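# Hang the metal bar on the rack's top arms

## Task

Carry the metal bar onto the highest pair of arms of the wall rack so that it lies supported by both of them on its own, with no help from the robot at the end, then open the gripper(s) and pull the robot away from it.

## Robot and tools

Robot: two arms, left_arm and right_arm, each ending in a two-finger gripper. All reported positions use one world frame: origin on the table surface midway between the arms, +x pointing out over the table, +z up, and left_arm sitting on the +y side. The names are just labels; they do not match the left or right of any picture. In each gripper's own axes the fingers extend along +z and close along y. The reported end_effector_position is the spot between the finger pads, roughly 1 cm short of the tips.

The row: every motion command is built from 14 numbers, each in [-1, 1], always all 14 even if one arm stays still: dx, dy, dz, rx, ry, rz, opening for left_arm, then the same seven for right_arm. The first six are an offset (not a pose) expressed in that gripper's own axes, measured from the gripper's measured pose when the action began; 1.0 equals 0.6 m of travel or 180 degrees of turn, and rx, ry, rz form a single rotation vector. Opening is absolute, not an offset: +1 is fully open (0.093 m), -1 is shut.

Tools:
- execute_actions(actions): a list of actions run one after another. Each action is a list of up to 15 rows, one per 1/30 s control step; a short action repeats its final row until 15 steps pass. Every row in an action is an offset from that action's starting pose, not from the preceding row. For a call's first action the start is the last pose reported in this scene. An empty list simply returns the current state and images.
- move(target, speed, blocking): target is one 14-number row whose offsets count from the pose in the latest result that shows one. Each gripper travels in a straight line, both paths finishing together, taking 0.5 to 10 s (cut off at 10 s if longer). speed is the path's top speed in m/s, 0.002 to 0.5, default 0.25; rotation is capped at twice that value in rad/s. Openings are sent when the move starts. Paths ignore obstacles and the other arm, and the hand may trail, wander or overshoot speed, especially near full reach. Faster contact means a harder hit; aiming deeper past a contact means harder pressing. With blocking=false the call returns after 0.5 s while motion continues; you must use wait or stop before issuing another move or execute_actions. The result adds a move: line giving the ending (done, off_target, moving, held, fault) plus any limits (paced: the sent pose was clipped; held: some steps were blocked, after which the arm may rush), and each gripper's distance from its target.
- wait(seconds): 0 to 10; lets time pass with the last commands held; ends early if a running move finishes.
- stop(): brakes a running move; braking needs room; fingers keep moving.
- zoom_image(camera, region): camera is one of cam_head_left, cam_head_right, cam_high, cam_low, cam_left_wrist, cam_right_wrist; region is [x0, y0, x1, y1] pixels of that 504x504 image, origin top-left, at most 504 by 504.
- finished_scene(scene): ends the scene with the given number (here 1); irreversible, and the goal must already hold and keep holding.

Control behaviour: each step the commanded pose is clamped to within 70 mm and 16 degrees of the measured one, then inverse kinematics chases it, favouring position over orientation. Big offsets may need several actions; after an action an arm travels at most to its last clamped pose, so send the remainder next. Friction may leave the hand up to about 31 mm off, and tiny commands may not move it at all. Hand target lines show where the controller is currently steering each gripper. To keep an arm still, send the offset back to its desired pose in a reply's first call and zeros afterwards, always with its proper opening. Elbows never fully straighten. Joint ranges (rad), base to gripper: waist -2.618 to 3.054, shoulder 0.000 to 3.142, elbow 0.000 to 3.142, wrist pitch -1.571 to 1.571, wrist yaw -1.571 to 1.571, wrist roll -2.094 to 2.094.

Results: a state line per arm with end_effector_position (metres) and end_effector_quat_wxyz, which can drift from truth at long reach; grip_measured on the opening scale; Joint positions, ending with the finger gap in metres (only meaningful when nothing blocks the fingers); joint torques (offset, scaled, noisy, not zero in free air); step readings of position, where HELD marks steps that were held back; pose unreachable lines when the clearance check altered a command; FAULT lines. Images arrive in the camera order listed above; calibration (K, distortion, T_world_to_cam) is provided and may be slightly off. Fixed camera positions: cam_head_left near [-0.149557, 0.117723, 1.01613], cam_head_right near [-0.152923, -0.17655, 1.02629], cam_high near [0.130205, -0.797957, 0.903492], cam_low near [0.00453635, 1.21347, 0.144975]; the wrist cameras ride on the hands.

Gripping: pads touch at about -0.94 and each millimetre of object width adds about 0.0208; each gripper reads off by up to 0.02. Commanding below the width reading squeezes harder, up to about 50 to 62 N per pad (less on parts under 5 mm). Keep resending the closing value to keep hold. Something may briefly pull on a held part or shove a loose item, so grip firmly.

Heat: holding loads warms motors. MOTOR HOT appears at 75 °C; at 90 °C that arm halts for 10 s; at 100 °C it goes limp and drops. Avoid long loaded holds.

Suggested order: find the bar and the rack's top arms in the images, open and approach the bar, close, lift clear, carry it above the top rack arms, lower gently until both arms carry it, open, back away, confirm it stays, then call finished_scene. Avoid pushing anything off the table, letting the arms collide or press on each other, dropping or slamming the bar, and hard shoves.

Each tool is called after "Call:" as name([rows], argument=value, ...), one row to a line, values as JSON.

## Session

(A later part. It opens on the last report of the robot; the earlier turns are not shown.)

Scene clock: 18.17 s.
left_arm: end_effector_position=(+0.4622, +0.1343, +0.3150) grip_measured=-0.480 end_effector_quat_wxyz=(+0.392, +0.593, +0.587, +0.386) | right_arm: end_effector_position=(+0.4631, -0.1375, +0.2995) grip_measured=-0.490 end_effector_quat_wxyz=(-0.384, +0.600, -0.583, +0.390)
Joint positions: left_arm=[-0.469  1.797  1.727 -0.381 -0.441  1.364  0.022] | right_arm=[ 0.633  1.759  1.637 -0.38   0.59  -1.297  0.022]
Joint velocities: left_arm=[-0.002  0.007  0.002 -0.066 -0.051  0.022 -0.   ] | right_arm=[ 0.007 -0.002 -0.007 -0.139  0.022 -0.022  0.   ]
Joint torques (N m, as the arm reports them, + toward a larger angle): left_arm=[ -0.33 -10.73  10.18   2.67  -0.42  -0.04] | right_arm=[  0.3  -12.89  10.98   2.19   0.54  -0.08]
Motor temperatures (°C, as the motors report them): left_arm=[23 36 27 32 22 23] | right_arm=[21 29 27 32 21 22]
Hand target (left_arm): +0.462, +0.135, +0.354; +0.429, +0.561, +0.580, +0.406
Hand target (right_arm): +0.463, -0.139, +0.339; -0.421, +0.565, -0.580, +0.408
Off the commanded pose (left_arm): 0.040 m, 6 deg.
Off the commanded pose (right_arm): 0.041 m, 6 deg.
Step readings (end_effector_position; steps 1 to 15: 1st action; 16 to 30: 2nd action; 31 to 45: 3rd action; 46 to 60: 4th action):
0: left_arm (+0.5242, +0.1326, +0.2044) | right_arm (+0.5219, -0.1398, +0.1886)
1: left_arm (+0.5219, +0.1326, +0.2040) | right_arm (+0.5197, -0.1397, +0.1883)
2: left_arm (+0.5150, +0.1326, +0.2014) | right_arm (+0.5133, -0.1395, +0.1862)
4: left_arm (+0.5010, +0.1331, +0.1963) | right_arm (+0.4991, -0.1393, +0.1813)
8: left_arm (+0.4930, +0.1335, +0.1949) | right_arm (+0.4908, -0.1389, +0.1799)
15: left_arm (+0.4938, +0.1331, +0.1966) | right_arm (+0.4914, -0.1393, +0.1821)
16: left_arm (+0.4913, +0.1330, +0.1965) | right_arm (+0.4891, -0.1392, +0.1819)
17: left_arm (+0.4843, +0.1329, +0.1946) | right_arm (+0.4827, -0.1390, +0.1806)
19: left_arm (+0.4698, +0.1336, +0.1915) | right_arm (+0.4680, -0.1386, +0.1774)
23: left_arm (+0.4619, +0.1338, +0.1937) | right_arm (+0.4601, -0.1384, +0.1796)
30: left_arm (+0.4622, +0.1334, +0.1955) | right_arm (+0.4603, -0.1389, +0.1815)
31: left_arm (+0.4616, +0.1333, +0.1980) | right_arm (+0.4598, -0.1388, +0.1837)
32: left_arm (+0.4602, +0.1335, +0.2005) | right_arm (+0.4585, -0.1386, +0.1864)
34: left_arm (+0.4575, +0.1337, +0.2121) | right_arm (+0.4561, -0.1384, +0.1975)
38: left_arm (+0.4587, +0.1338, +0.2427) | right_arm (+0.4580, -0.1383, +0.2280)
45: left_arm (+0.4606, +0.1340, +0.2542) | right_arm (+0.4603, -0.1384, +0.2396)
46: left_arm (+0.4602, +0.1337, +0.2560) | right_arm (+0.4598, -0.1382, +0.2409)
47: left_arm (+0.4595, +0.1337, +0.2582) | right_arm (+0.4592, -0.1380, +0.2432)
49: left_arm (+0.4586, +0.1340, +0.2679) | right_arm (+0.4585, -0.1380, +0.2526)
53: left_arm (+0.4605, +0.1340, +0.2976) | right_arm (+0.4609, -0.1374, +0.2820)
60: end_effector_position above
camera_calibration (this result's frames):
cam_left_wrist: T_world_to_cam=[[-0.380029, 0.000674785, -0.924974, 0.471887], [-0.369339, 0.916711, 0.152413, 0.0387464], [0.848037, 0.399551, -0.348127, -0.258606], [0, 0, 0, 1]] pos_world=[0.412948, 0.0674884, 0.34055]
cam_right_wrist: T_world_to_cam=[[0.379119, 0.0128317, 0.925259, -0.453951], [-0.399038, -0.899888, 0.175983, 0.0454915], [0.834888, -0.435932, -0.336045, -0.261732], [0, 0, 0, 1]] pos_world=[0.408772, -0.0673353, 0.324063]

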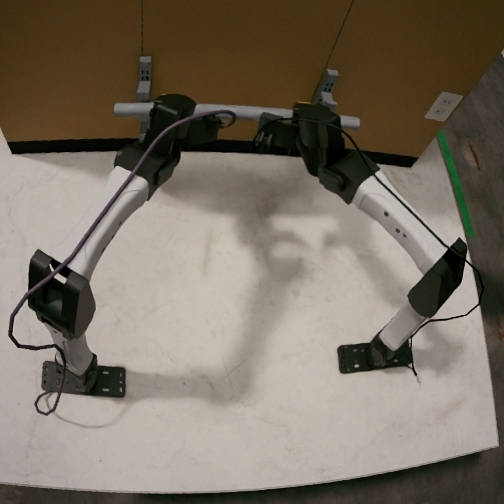

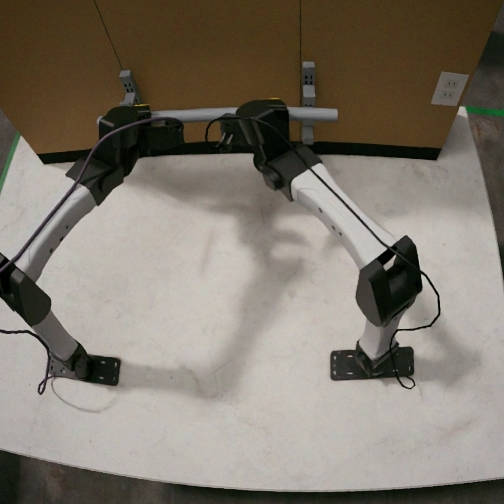

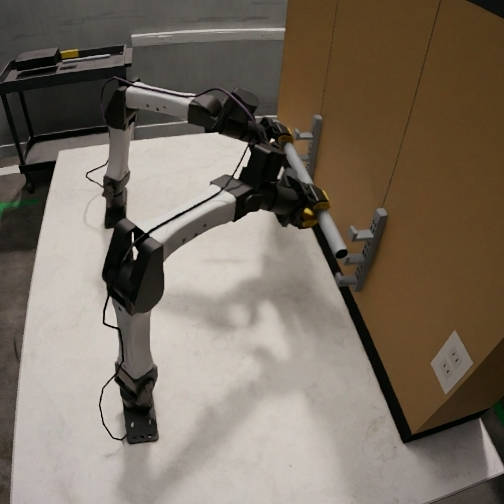

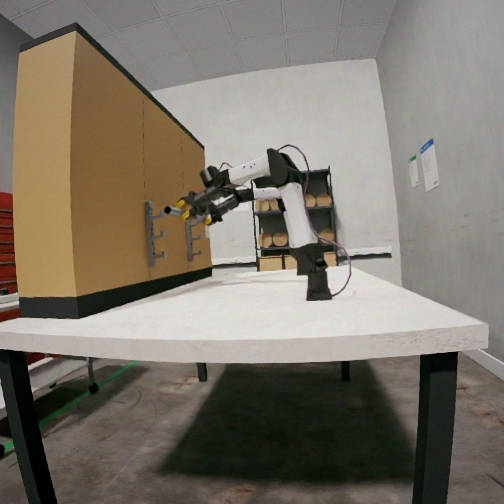

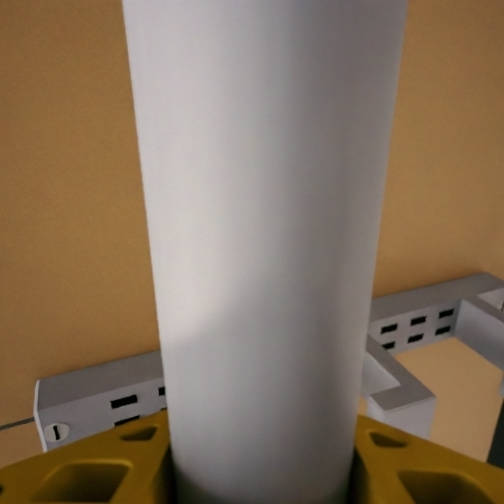

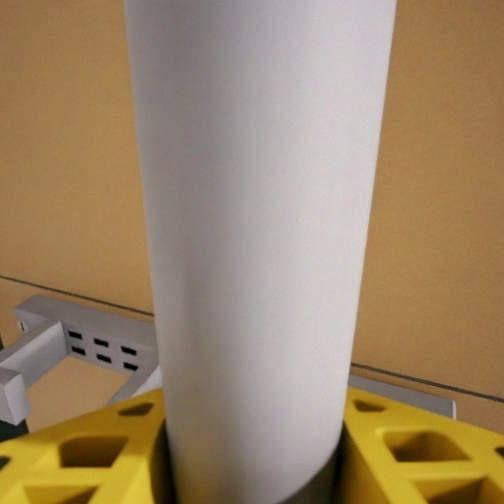

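Call:
execute_actions([
  [[0,0.17,-0.06,-0.075,0,-0.015,-0.75,0,-0.17,-0.06,0.075,0,0.02,-0.75]],
  [[0,0.1,0.035,-0.065,0,-0.015,-0.75,0,-0.1,0.03,0.065,0,0.02,-0.75]],
])

Scene clock: 20.10 s.
left_arm: end_effector_position=(+0.4947, +0.1330, +0.3949) grip_measured=-0.480 end_effector_quat_wxyz=(+0.450, +0.551, +0.539, +0.451) | right_arm: end_effector_position=(+0.4947, -0.1374, +0.3763) grip_measured=-0.490 end_effector_quat_wxyz=(-0.444, +0.549, -0.544, +0.453)
Joint positions: left_arm=[-0.447  1.887  1.961 -0.285 -0.456  1.488  0.022] | right_arm=[ 0.605  1.82   1.81  -0.232  0.621 -1.443  0.022]
Joint velocities: left_arm=[-0.007 -0.017  0.037  0.051  0.022  0.066  0.002] | right_arm=[ 0.012  0.007  0.002  0.081 -0.007 -0.037 -0.001]
Joint torques (N m, as the arm reports them, + toward a larger angle): left_arm=[  0.07 -10.54  10.47   3.06  -0.27  -0.1 ] | right_arm=[ -0.24 -12.72  11.63   2.59   0.12  -0.22]
Motor temperatures (°C, as the motors report them): left_arm=[23 36 28 33 22 23] | right_arm=[21 30 28 32 21 22]
Hand target (left_arm): +0.492, +0.137, +0.444; +0.500, +0.504, +0.521, +0.473
Hand target (right_arm): +0.494, -0.139, +0.427; -0.499, +0.503, -0.528, +0.468
Off the commanded pose (left_arm): 0.051 m, 9 deg.
Off the commanded pose (right_arm): 0.052 m, 9 deg.
Step readings (end_effector_position; steps 1 to 15: 1st action; 16 to 30: 2nd action):
0: left_arm (+0.4617, +0.1344, +0.3139) | right_arm (+0.4626, -0.1375, +0.2983)
1: left_arm (+0.4617, +0.1342, +0.3158) | right_arm (+0.4627, -0.1374, +0.2998)
2: left_arm (+0.4622, +0.1342, +0.3179) | right_arm (+0.4631, -0.1374, +0.3018)
4: left_arm (+0.4633, +0.1343, +0.3259) | right_arm (+0.4640, -0.1374, +0.3095)
8: left_arm (+0.4642, +0.1346, +0.3540) | right_arm (+0.4663, -0.1370, +0.3362)
15: left_arm (+0.4635, +0.1350, +0.3926) | right_arm (+0.4670, -0.1361, +0.3751)
16: left_arm (+0.4656, +0.1348, +0.3943) | right_arm (+0.4684, -0.1359, +0.3765)
17: left_arm (+0.4700, +0.1347, +0.3971) | right_arm (+0.4720, -0.1363, +0.3792)
19: left_arm (+0.4795, +0.1335, +0.3996) | right_arm (+0.4805, -0.1373, +0.3818)
23: left_arm (+0.4916, +0.1324, +0.3943) | right_arm (+0.4916, -0.1384, +0.3768)
30: end_effector_position above
camera_calibration (this result's frames):
cam_left_wrist: T_world_to_cam=[[-0.173192, 0.0113298, -0.984823, 0.478105], [-0.393985, 0.915644, 0.0798205, 0.0807941], [0.902652, 0.40183, -0.154118, -0.361749], [0, 0, 0, 1]] pos_world=[0.441169, 0.0659662, 0.408648]
cam_right_wrist: T_world_to_cam=[[0.173003, 0.0023398, 0.984919, -0.458917], [-0.438411, -0.895284, 0.0791345, 0.101207], [0.881967, -0.44549, -0.153861, -0.355372], [0, 0, 0, 1]] pos_world=[0.437191, -0.0666315, 0.389309]

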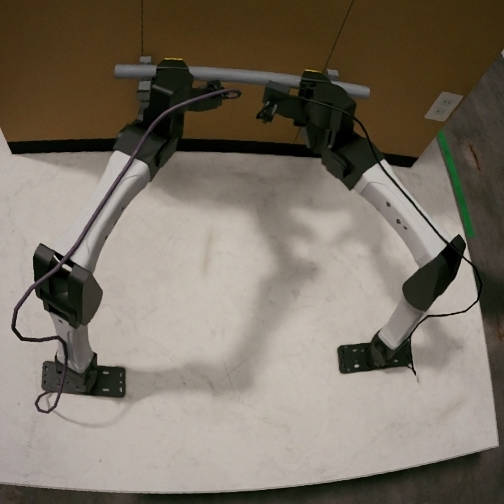

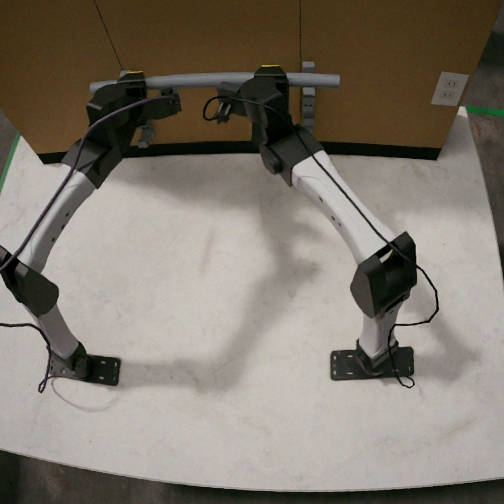

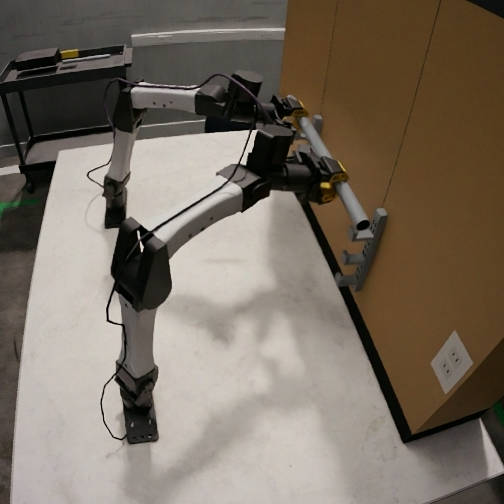

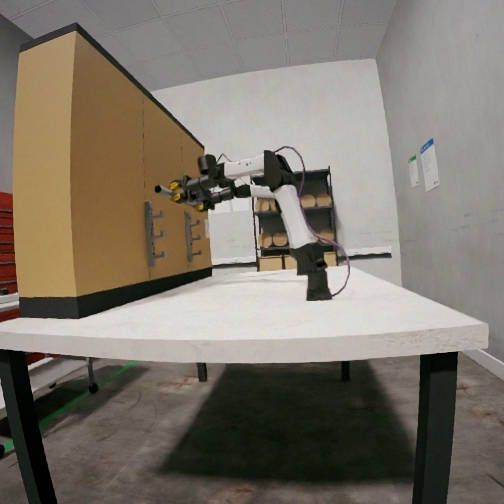

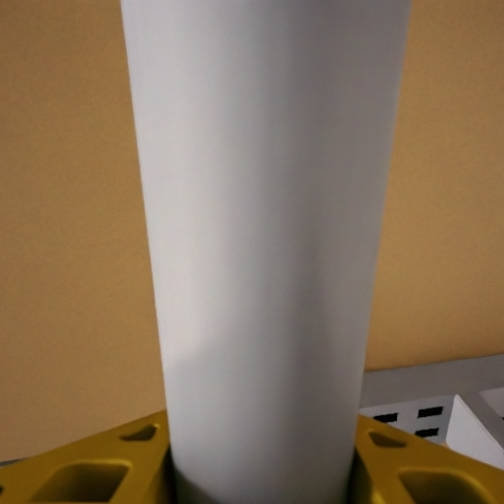

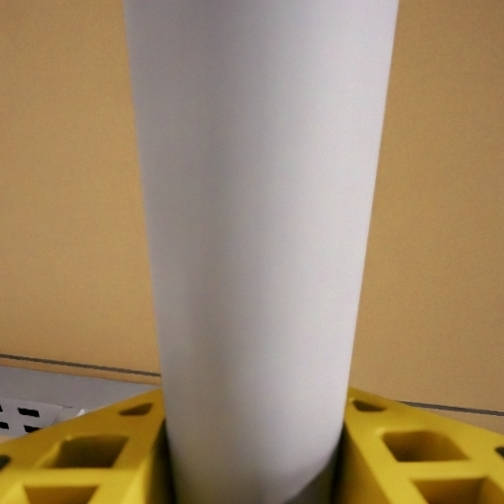

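Call:
execute_actions([
  [[0,0.045,0.065,-0.04,0,-0.017,-0.75,0,-0.05,0.06,0.04,0,0.02,-0.75]],
  [[0,0.03,0.008,-0.025,0,-0.01,-0.75,0,-0.03,0.008,0.025,0,0.012,-0.75]],
  [[0,0.025,0,-0.02,0,-0.008,-0.75,0,-0.025,0,0.02,0,0.01,-0.75]],
])

Scene clock: 23.80 s.
left_arm: end_effector_position=(+0.5408, +0.1322, +0.3536) grip_measured=-0.480 end_effector_quat_wxyz=(+0.440, +0.553, +0.547, +0.448) | right_arm: end_effector_position=(+0.5407, -0.1390, +0.3347) grip_measured=-0.490 end_effector_quat_wxyz=(-0.434, +0.549, -0.554, +0.452)
Joint positions: left_arm=[-0.406  2.044  2.034 -0.223 -0.427  1.488  0.022] | right_arm=[ 0.546  1.961  1.849 -0.149  0.579 -1.442  0.022]
Joint velocities: left_arm=[-0.012 -0.007  0.007  0.007  0.007 -0.007 -0.   ] | right_arm=[-0.012  0.012  0.012 -0.022 -0.007 -0.022 -0.   ]
Joint torques (N m, as the arm reports them, + toward a larger angle): left_arm=[  0.23 -10.89   6.56   2.91  -0.21  -0.09] | right_arm=[ -0.49 -13.52   7.6    2.5    0.21  -0.03]
Motor temperatures (°C, as the motors report them): left_arm=[23 37 28 35 22 23] | right_arm=[21 31 29 34 21 22]
Hand target (left_arm): +0.543, +0.132, +0.369; +0.463, +0.532, +0.539, +0.459
Hand target (right_arm): +0.543, -0.140, +0.349; -0.456, +0.526, -0.549, +0.462
Off the commanded pose (left_arm): 0.015 m, 4 deg.
Off the commanded pose (right_arm): 0.015 m, 4 deg.
Step readings (end_effector_position; steps 1 to 15: 1st action; 16 to 30: 2nd action; 31 to 45: 3rd action):
0: left_arm (+0.4949, +0.1333, +0.3974) | right_arm (+0.4950, -0.1371, +0.3781)
1: left_arm (+0.4983, +0.1335, +0.3955) | right_arm (+0.4980, -0.1377, +0.3769)
2: left_arm (+0.5043, +0.1330, +0.3968) | right_arm (+0.5035, -0.1382, +0.3776)
4: left_arm (+0.5182, +0.1316, +0.3908) | right_arm (+0.5166, -0.1395, +0.3725)
8: left_arm (+0.5363, +0.1307, +0.3637) | right_arm (+0.5331, -0.1402, +0.3465)
15: left_arm (+0.5396, +0.1321, +0.3577) | right_arm (+0.5360, -0.1388, +0.3404)
16: left_arm (+0.5399, +0.1319, +0.3568) | right_arm (+0.5364, -0.1390, +0.3396)
17: left_arm (+0.5400, +0.1319, +0.3567) | right_arm (+0.5372, -0.1391, +0.3392)
19: left_arm (+0.5404, +0.1318, +0.3556) | right_arm (+0.5388, -0.1393, +0.3371)
23: left_arm (+0.5409, +0.1320, +0.3540) | right_arm (+0.5407, -0.1392, +0.3348)
30: left_arm (+0.5409, +0.1320, +0.3540) | right_arm (+0.5407, -0.1392, +0.3348)
31: left_arm (+0.5409, +0.1320, +0.3538) | right_arm (+0.5407, -0.1392, +0.3348)
32: left_arm (+0.5408, +0.1321, +0.3538) | right_arm (+0.5407, -0.1392, +0.3348)
34: left_arm (+0.5408, +0.1322, +0.3536) | right_arm (+0.5407, -0.1391, +0.3347)
38: left_arm (+0.5408, +0.1322, +0.3536) | right_arm (+0.5407, -0.1390, +0.3347)
45: end_effector_position above
camera_calibration (this result's frames):
cam_left_wrist: T_world_to_cam=[[-0.195027, 0.0125159, -0.980718, 0.455583], [-0.403207, 0.910493, 0.091802, 0.1044], [0.894085, 0.413336, -0.172524, -0.399829], [0, 0, 0, 1]] pos_world=[0.488427, 0.0645059, 0.368234]
cam_right_wrist: T_world_to_cam=[[0.19365, -0.000564849, 0.981071, -0.436169], [-0.453665, -0.886713, 0.0890368, 0.129344], [0.869878, -0.462319, -0.171968, -0.392793], [0, 0, 0, 1]] pos_world=[0.484825, -0.0671508, 0.348848]

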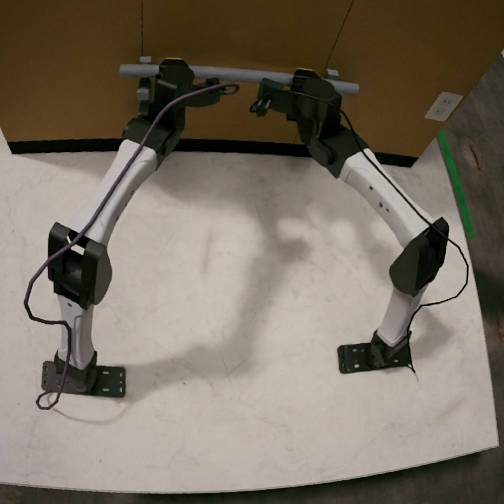

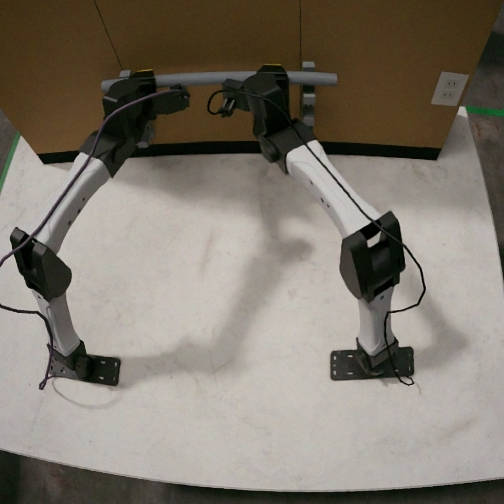

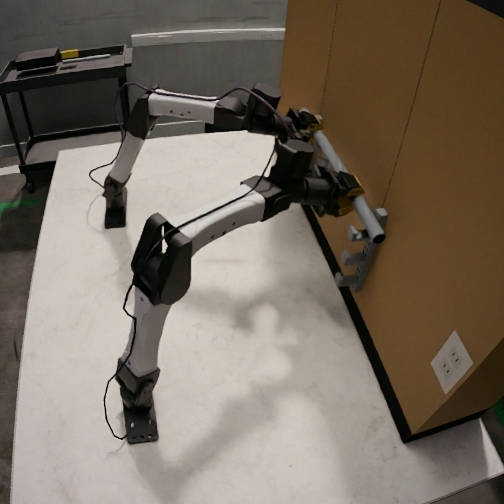

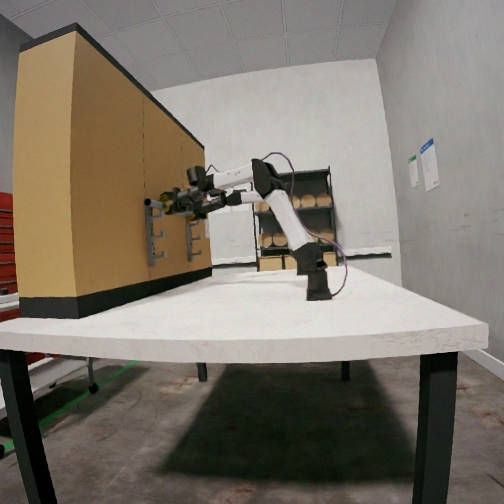

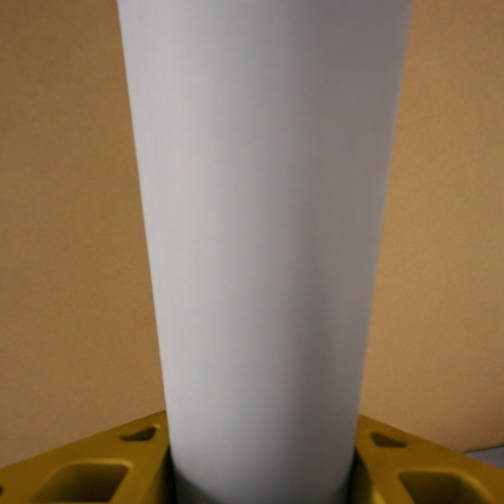

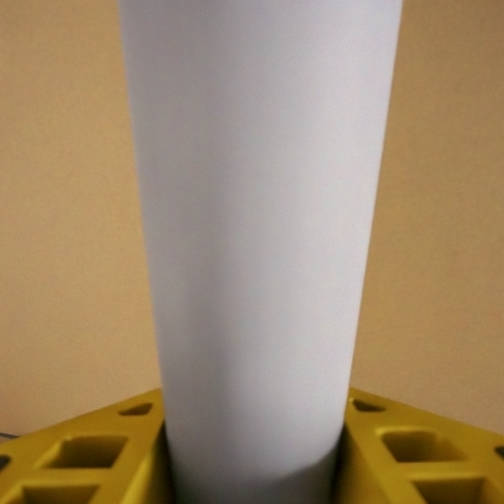

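Call:
execute_actions([
  [[0,0.005,-0.008,-0.015,0,-0.006,-0.75,0,-0.008,-0.008,0.015,0,0.008,-0.75]],
  [[0,0,0,-0.01,0,0,-0.75,0,0,0,0.01,0,0,-0.75]],
  [[0,0,0,-0.01,0,0,-0.75,0,0,0,0.01,0,0,-0.75]],
])

Scene clock: 28.17 s.
left_arm: end_effector_position=(+0.5418, +0.1321, +0.3213) grip_measured=-0.480 end_effector_quat_wxyz=(+0.439, +0.551, +0.554, +0.443) | right_arm: end_effector_position=(+0.5407, -0.1389, +0.3064) grip_measured=-0.490 end_effector_quat_wxyz=(-0.426, +0.555, -0.553, +0.451)
Joint positions: left_arm=[-0.406  2.029  1.892 -0.108 -0.429  1.47   0.022] | right_arm=[ 0.546  1.957  1.746 -0.067  0.58  -1.446  0.022]
Joint velocities: left_arm=[-0.007 -0.002  0.002 -0.007  0.051  0.007 -0.001] | right_arm=[ 0.012 -0.002 -0.012  0.007 -0.081  0.022 -0.   ]
Joint torques (N m, as the arm reports them, + toward a larger angle): left_arm=[  0.02 -11.     5.97   2.52  -0.19  -0.01] | right_arm=[ -0.13 -14.19   6.42   2.17   0.16  -0.08]
Motor temperatures (°C, as the motors report them): left_arm=[23 38 29 36 22 23] | right_arm=[21 32 29 35 21 22]
Hand target (left_arm): +0.541, +0.132, +0.321; +0.443, +0.549, +0.550, +0.447
Hand target (right_arm): +0.539, -0.139, +0.306; -0.430, +0.553, -0.551, +0.454
Off the commanded pose (left_arm): 0.001 m, 1 deg.
Off the commanded pose (right_arm): 0.001 m, 1 deg.
Step readings (end_effector_position; steps 1 to 15: 1st action; 16 to 30: 2nd action; 31 to 45: 3rd action):
0: left_arm (+0.5408, +0.1322, +0.3536) | right_arm (+0.5407, -0.1390, +0.3347)
1: left_arm (+0.5407, +0.1322, +0.3511) | right_arm (+0.5406, -0.1390, +0.3326)
2: left_arm (+0.5401, +0.1325, +0.3479) | right_arm (+0.5400, -0.1391, +0.3300)
4: left_arm (+0.5400, +0.1326, +0.3376) | right_arm (+0.5394, -0.1389, +0.3203)
8: left_arm (+0.5396, +0.1323, +0.3237) | right_arm (+0.5383, -0.1392, +0.3082)
15: left_arm (+0.5398, +0.1323, +0.3242) | right_arm (+0.5383, -0.1392, +0.3082)
16: left_arm (+0.5399, +0.1321, +0.3219) | right_arm (+0.5383, -0.1391, +0.3064)
17: left_arm (+0.5404, +0.1320, +0.3211) | right_arm (+0.5385, -0.1391, +0.3060)
19: left_arm (+0.5411, +0.1319, +0.3211) | right_arm (+0.5390, -0.1390, +0.3063)
23: left_arm (+0.5412, +0.1320, +0.3212) | right_arm (+0.5393, -0.1390, +0.3064)
30: left_arm (+0.5413, +0.1320, +0.3213) | right_arm (+0.5395, -0.1390, +0.3065)
31: left_arm (+0.5413, +0.1320, +0.3210) | right_arm (+0.5396, -0.1390, +0.3061)
32: left_arm (+0.5414, +0.1319, +0.3210) | right_arm (+0.5399, -0.1390, +0.3061)
34: left_arm (+0.5416, +0.1320, +0.3212) | right_arm (+0.5403, -0.1389, +0.3062)
38: left_arm (+0.5417, +0.1321, +0.3213) | right_arm (+0.5406, -0.1389, +0.3063)
45: end_effector_position above
camera_calibration (this result's frames):
cam_left_wrist: T_world_to_cam=[[-0.205609, -0.000347856, -0.978634, 0.430824], [-0.407788, 0.909078, 0.0853522, 0.112543], [0.889626, 0.416625, -0.187056, -0.399586], [0, 0, 0, 1]] pos_world=[0.489957, 0.0643166, 0.337269]
cam_right_wrist: T_world_to_cam=[[0.208125, 0.0137731, 0.978005, -0.413308], [-0.451539, -0.885622, 0.108562, 0.125033], [0.867638, -0.464202, -0.178101, -0.394786], [0, 0, 0, 1]] pos_world=[0.485009, -0.0668358, 0.320332]

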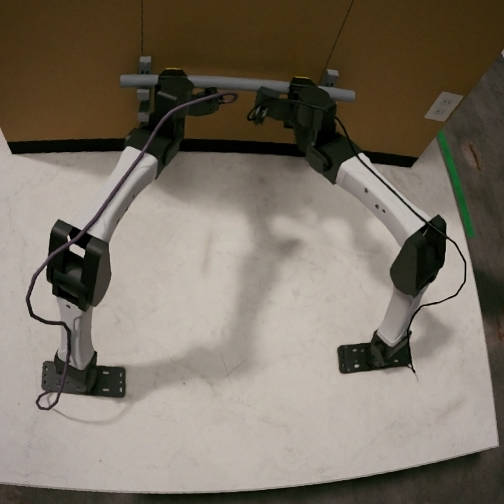

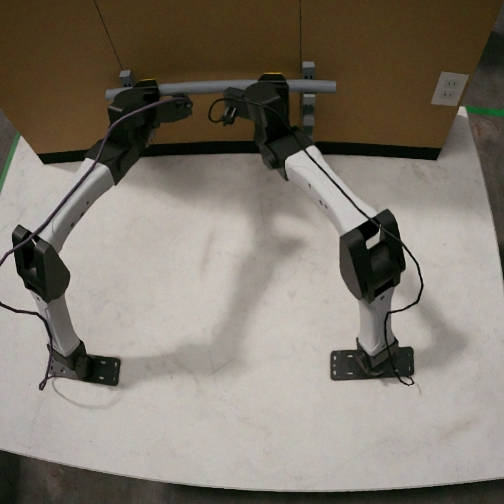

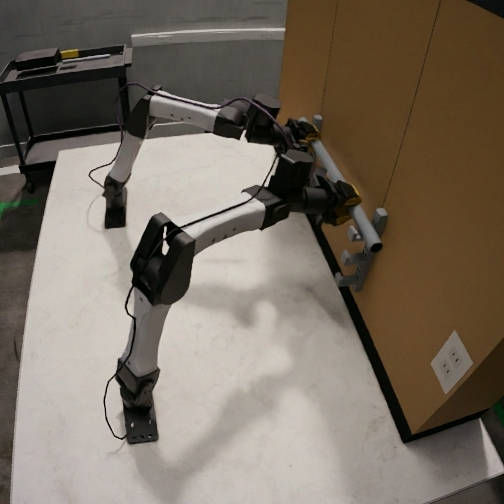

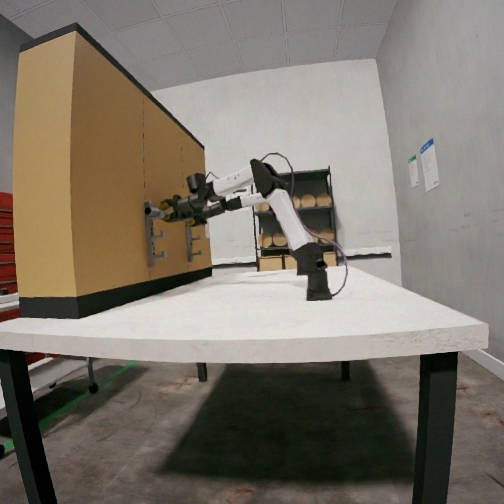

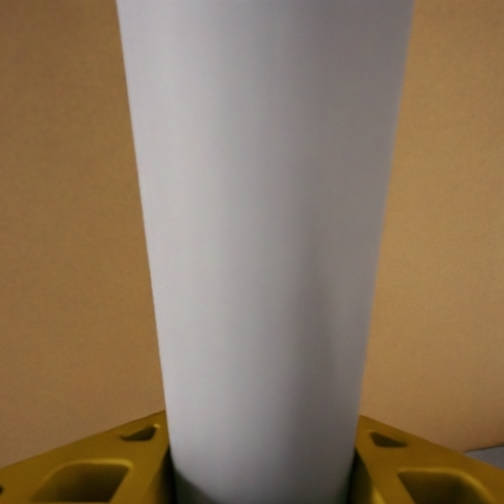

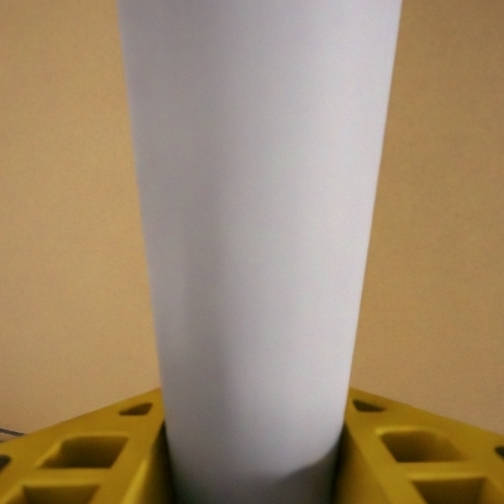

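Call:
execute_actions([
  [[0,0,0,0,0,0,0.4,0,0,0,0,0,0,0.4]],
])

Call:
move(target=[0.03,0,-0.27,0,0,0,0.6,0.04,0,-0.27,0,0,0,0.6])

Scene clock: 29.53 s.
left_arm: end_effector_position=(+0.5416, +0.1322, +0.3203) grip_measured=+0.398 end_effector_quat_wxyz=(+0.438, +0.552, +0.554, +0.443) | right_arm: end_effector_position=(+0.5407, -0.1389, +0.3064) grip_measured=+0.398 end_effector_quat_wxyz=(-0.426, +0.555, -0.554, +0.451)
Joint positions: left_arm=[-0.406  2.029  1.891 -0.112 -0.429  1.47   0.064] | right_arm=[ 0.546  1.957  1.746 -0.067  0.58  -1.446  0.064]
Joint velocities: left_arm=[ 0.002 -0.017 -0.007 -0.066  0.051  0.007 -0.   ] | right_arm=[ 0.017  0.002 -0.002 -0.007  0.007 -0.007  0.001]
Joint torques (N m, as the arm reports them, + toward a larger angle): left_arm=[  0.11 -10.35   7.37   2.21  -0.17  -0.11] | right_arm=[ -0.3  -13.14   8.04   1.87   0.14  -0.01]
Motor temperatures (°C, as the motors report them): left_arm=[23 38 29 36 22 23] | right_arm=[21 32 29 35 21 22]
Hand target (left_arm): +0.542, +0.132, +0.321; +0.439, +0.551, +0.554, +0.443
Hand target (right_arm): +0.541, -0.139, +0.306; -0.426, +0.555, -0.553, +0.451
Off the commanded pose (left_arm): 0.001 m, 0 deg.
Off the commanded pose (right_arm): 0.000 m, 0 deg.
Step readings (end_effector_position):
0: left_arm (+0.5417, +0.1321, +0.3211) | right_arm (+0.5407, -0.1389, +0.3064)
1: left_arm (+0.5417, +0.1321, +0.3211) | right_arm (+0.5407, -0.1389, +0.3064)
2: left_arm (+0.5417, +0.1321, +0.3211) | right_arm (+0.5407, -0.1389, +0.3064)
4: left_arm (+0.5416, +0.1322, +0.3204) | right_arm (+0.5407, -0.1389, +0.3064)
8: left_arm (+0.5416, +0.1322, +0.3203) | right_arm (+0.5407, -0.1389, +0.3064)
15: end_effector_position above
camera_calibration (this result's frames):
cam_left_wrist: T_world_to_cam=[[-0.208995, 0.00122079, -0.977916, 0.431267], [-0.407488, 0.908939, 0.0882208, 0.111408], [0.888974, 0.416927, -0.189466, -0.398548], [0, 0, 0, 1]] pos_world=[0.489829, 0.0643757, 0.336403]
cam_right_wrist: T_world_to_cam=[[0.208066, 0.0134017, 0.978023, -0.413342], [-0.451949, -0.885447, 0.108282, 0.125308], [0.867439, -0.464546, -0.178175, -0.394732], [0, 0, 0, 1]] pos_world=[0.485041, -0.0668779, 0.320358]

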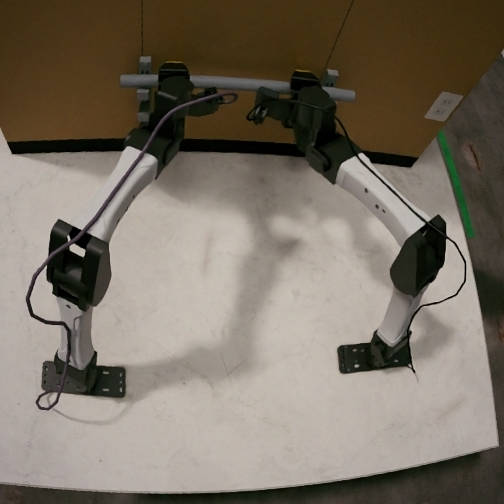

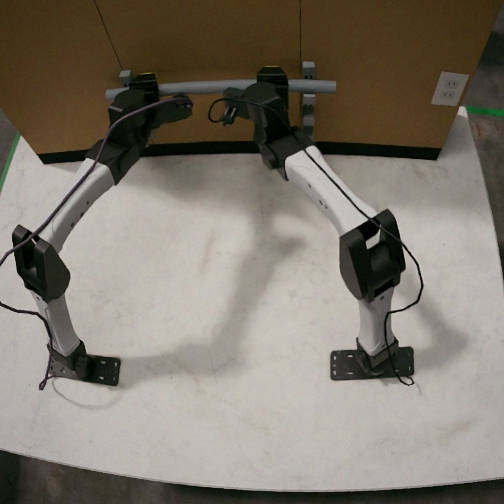

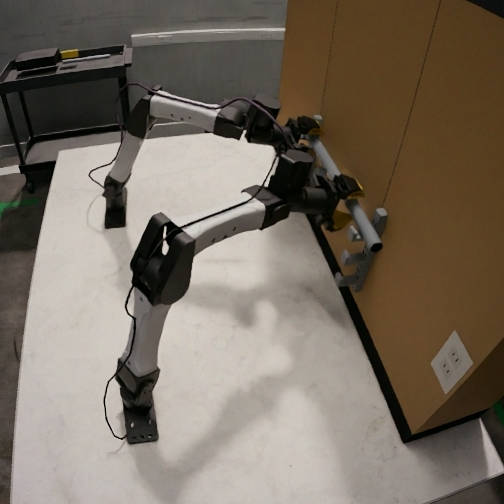

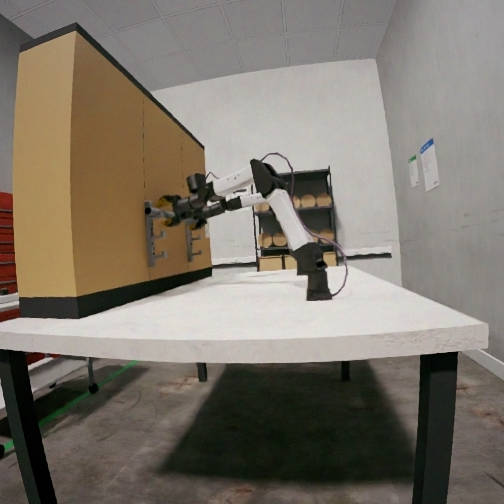

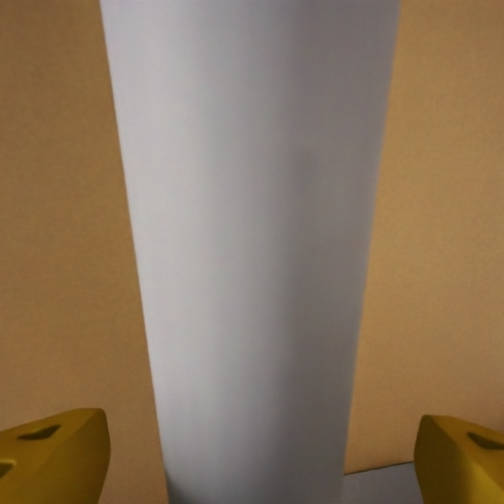

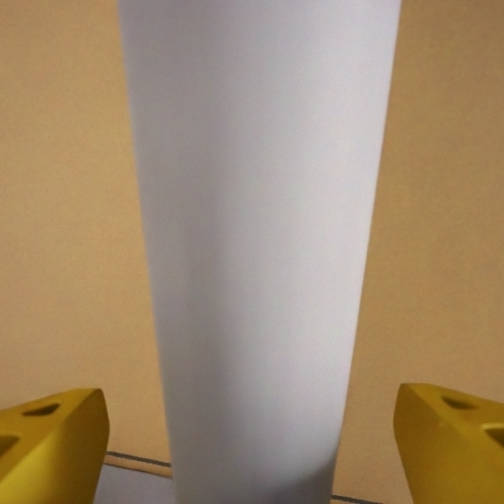

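Scene clock: 30.83 s.
left_arm: end_effector_position=(+0.3871, +0.1478, +0.3588) grip_measured=+0.598 end_effector_quat_wxyz=(+0.438, +0.553, +0.551, +0.445) | right_arm: end_effector_position=(+0.3872, -0.1600, +0.3518) grip_measured=+0.598 end_effector_quat_wxyz=(-0.436, +0.547, -0.551, +0.455)
Joint positions: left_arm=[-0.567  1.479  1.394 -0.18  -0.584  1.431  0.074] | right_arm=[ 0.76   1.447  1.336 -0.185  0.789 -1.376  0.074]
Joint velocities: left_arm=[-0.002 -0.017 -0.017 -0.022  0.037  0.022  0.   ] | right_arm=[-0.027  0.017 -0.002  0.007 -0.022 -0.051 -0.   ]
Joint torques (N m, as the arm reports them, + toward a larger angle): left_arm=[-0.35 -7.05  6.19  2.13 -0.23 -0.28] | right_arm=[ 0.43 -8.35  6.12  1.71  0.2   0.03]
Motor temperatures (°C, as the motors report them): left_arm=[23 39 29 35 22 23] | right_arm=[21 32 29 35 21 22]
Hand target (left_arm): +0.383, +0.148, +0.356; +0.438, +0.553, +0.554, +0.443
Hand target (right_arm): +0.382, -0.160, +0.343; -0.426, +0.555, -0.551, +0.455
Off the commanded pose (left_arm): 0.004 m, 0 deg.
Off the commanded pose (right_arm): 0.009 m, 2 deg.
move: done
camera_calibration (this result's frames):
cam_left_wrist: T_world_to_cam=[[-0.204325, 0.00718359, -0.978877, 0.434302], [-0.405773, 0.909395, 0.0913726, 0.0290995], [0.890842, 0.415872, -0.182898, -0.263365], [0, 0, 0, 1]] pos_world=[0.335163, 0.0799433, 0.3743]
cam_right_wrist: T_world_to_cam=[[0.183686, 0.00158401, 0.982984, -0.419669], [-0.455421, -0.886061, 0.0865302, 0.0412507], [0.871121, -0.463566, -0.162035, -0.270234], [0, 0, 0, 1]] pos_world=[0.33128, -0.0880559, 0.365171]

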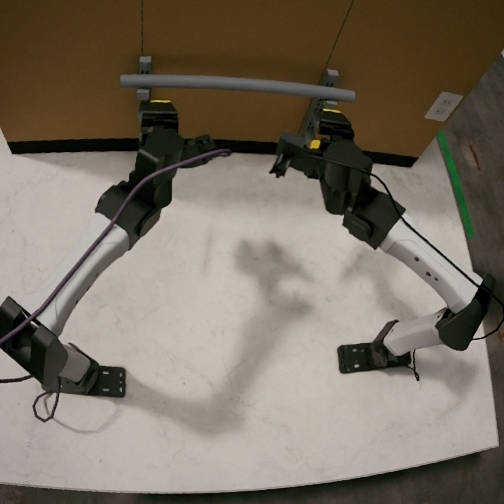

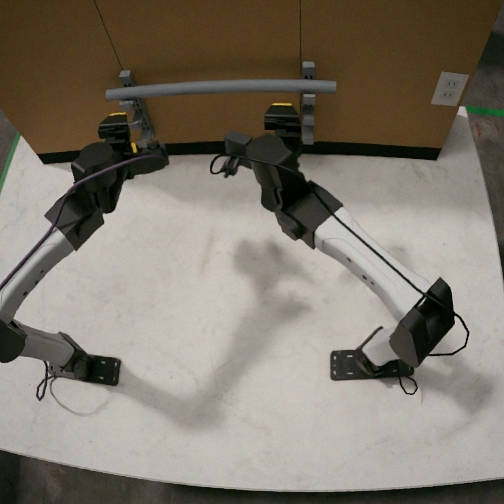

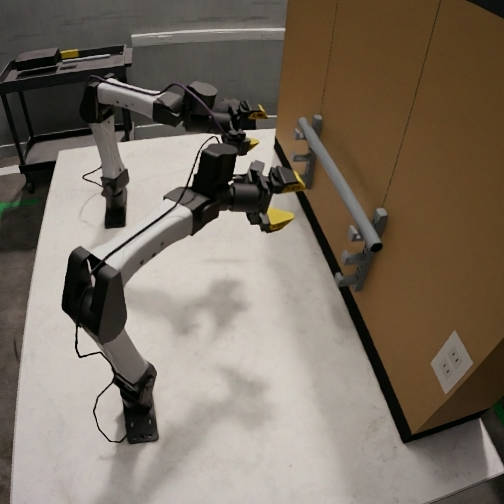

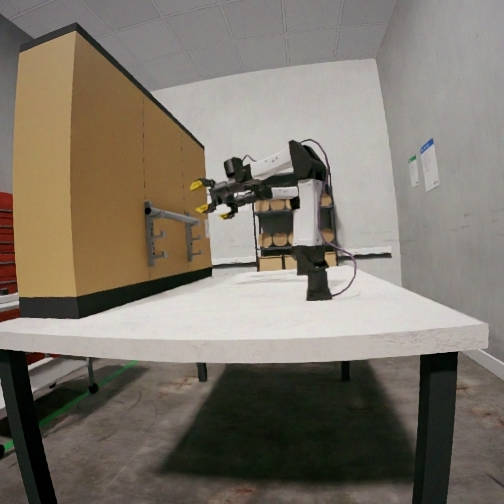

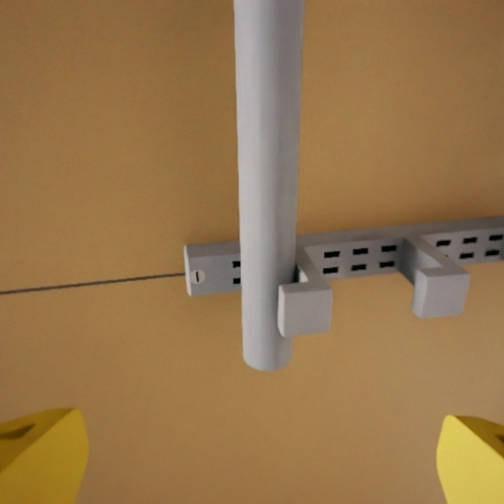

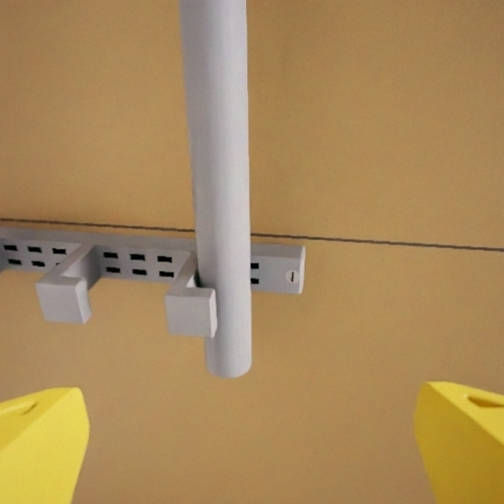

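Call:
finished_scene(scene=2)

The scene is finished: the task was done.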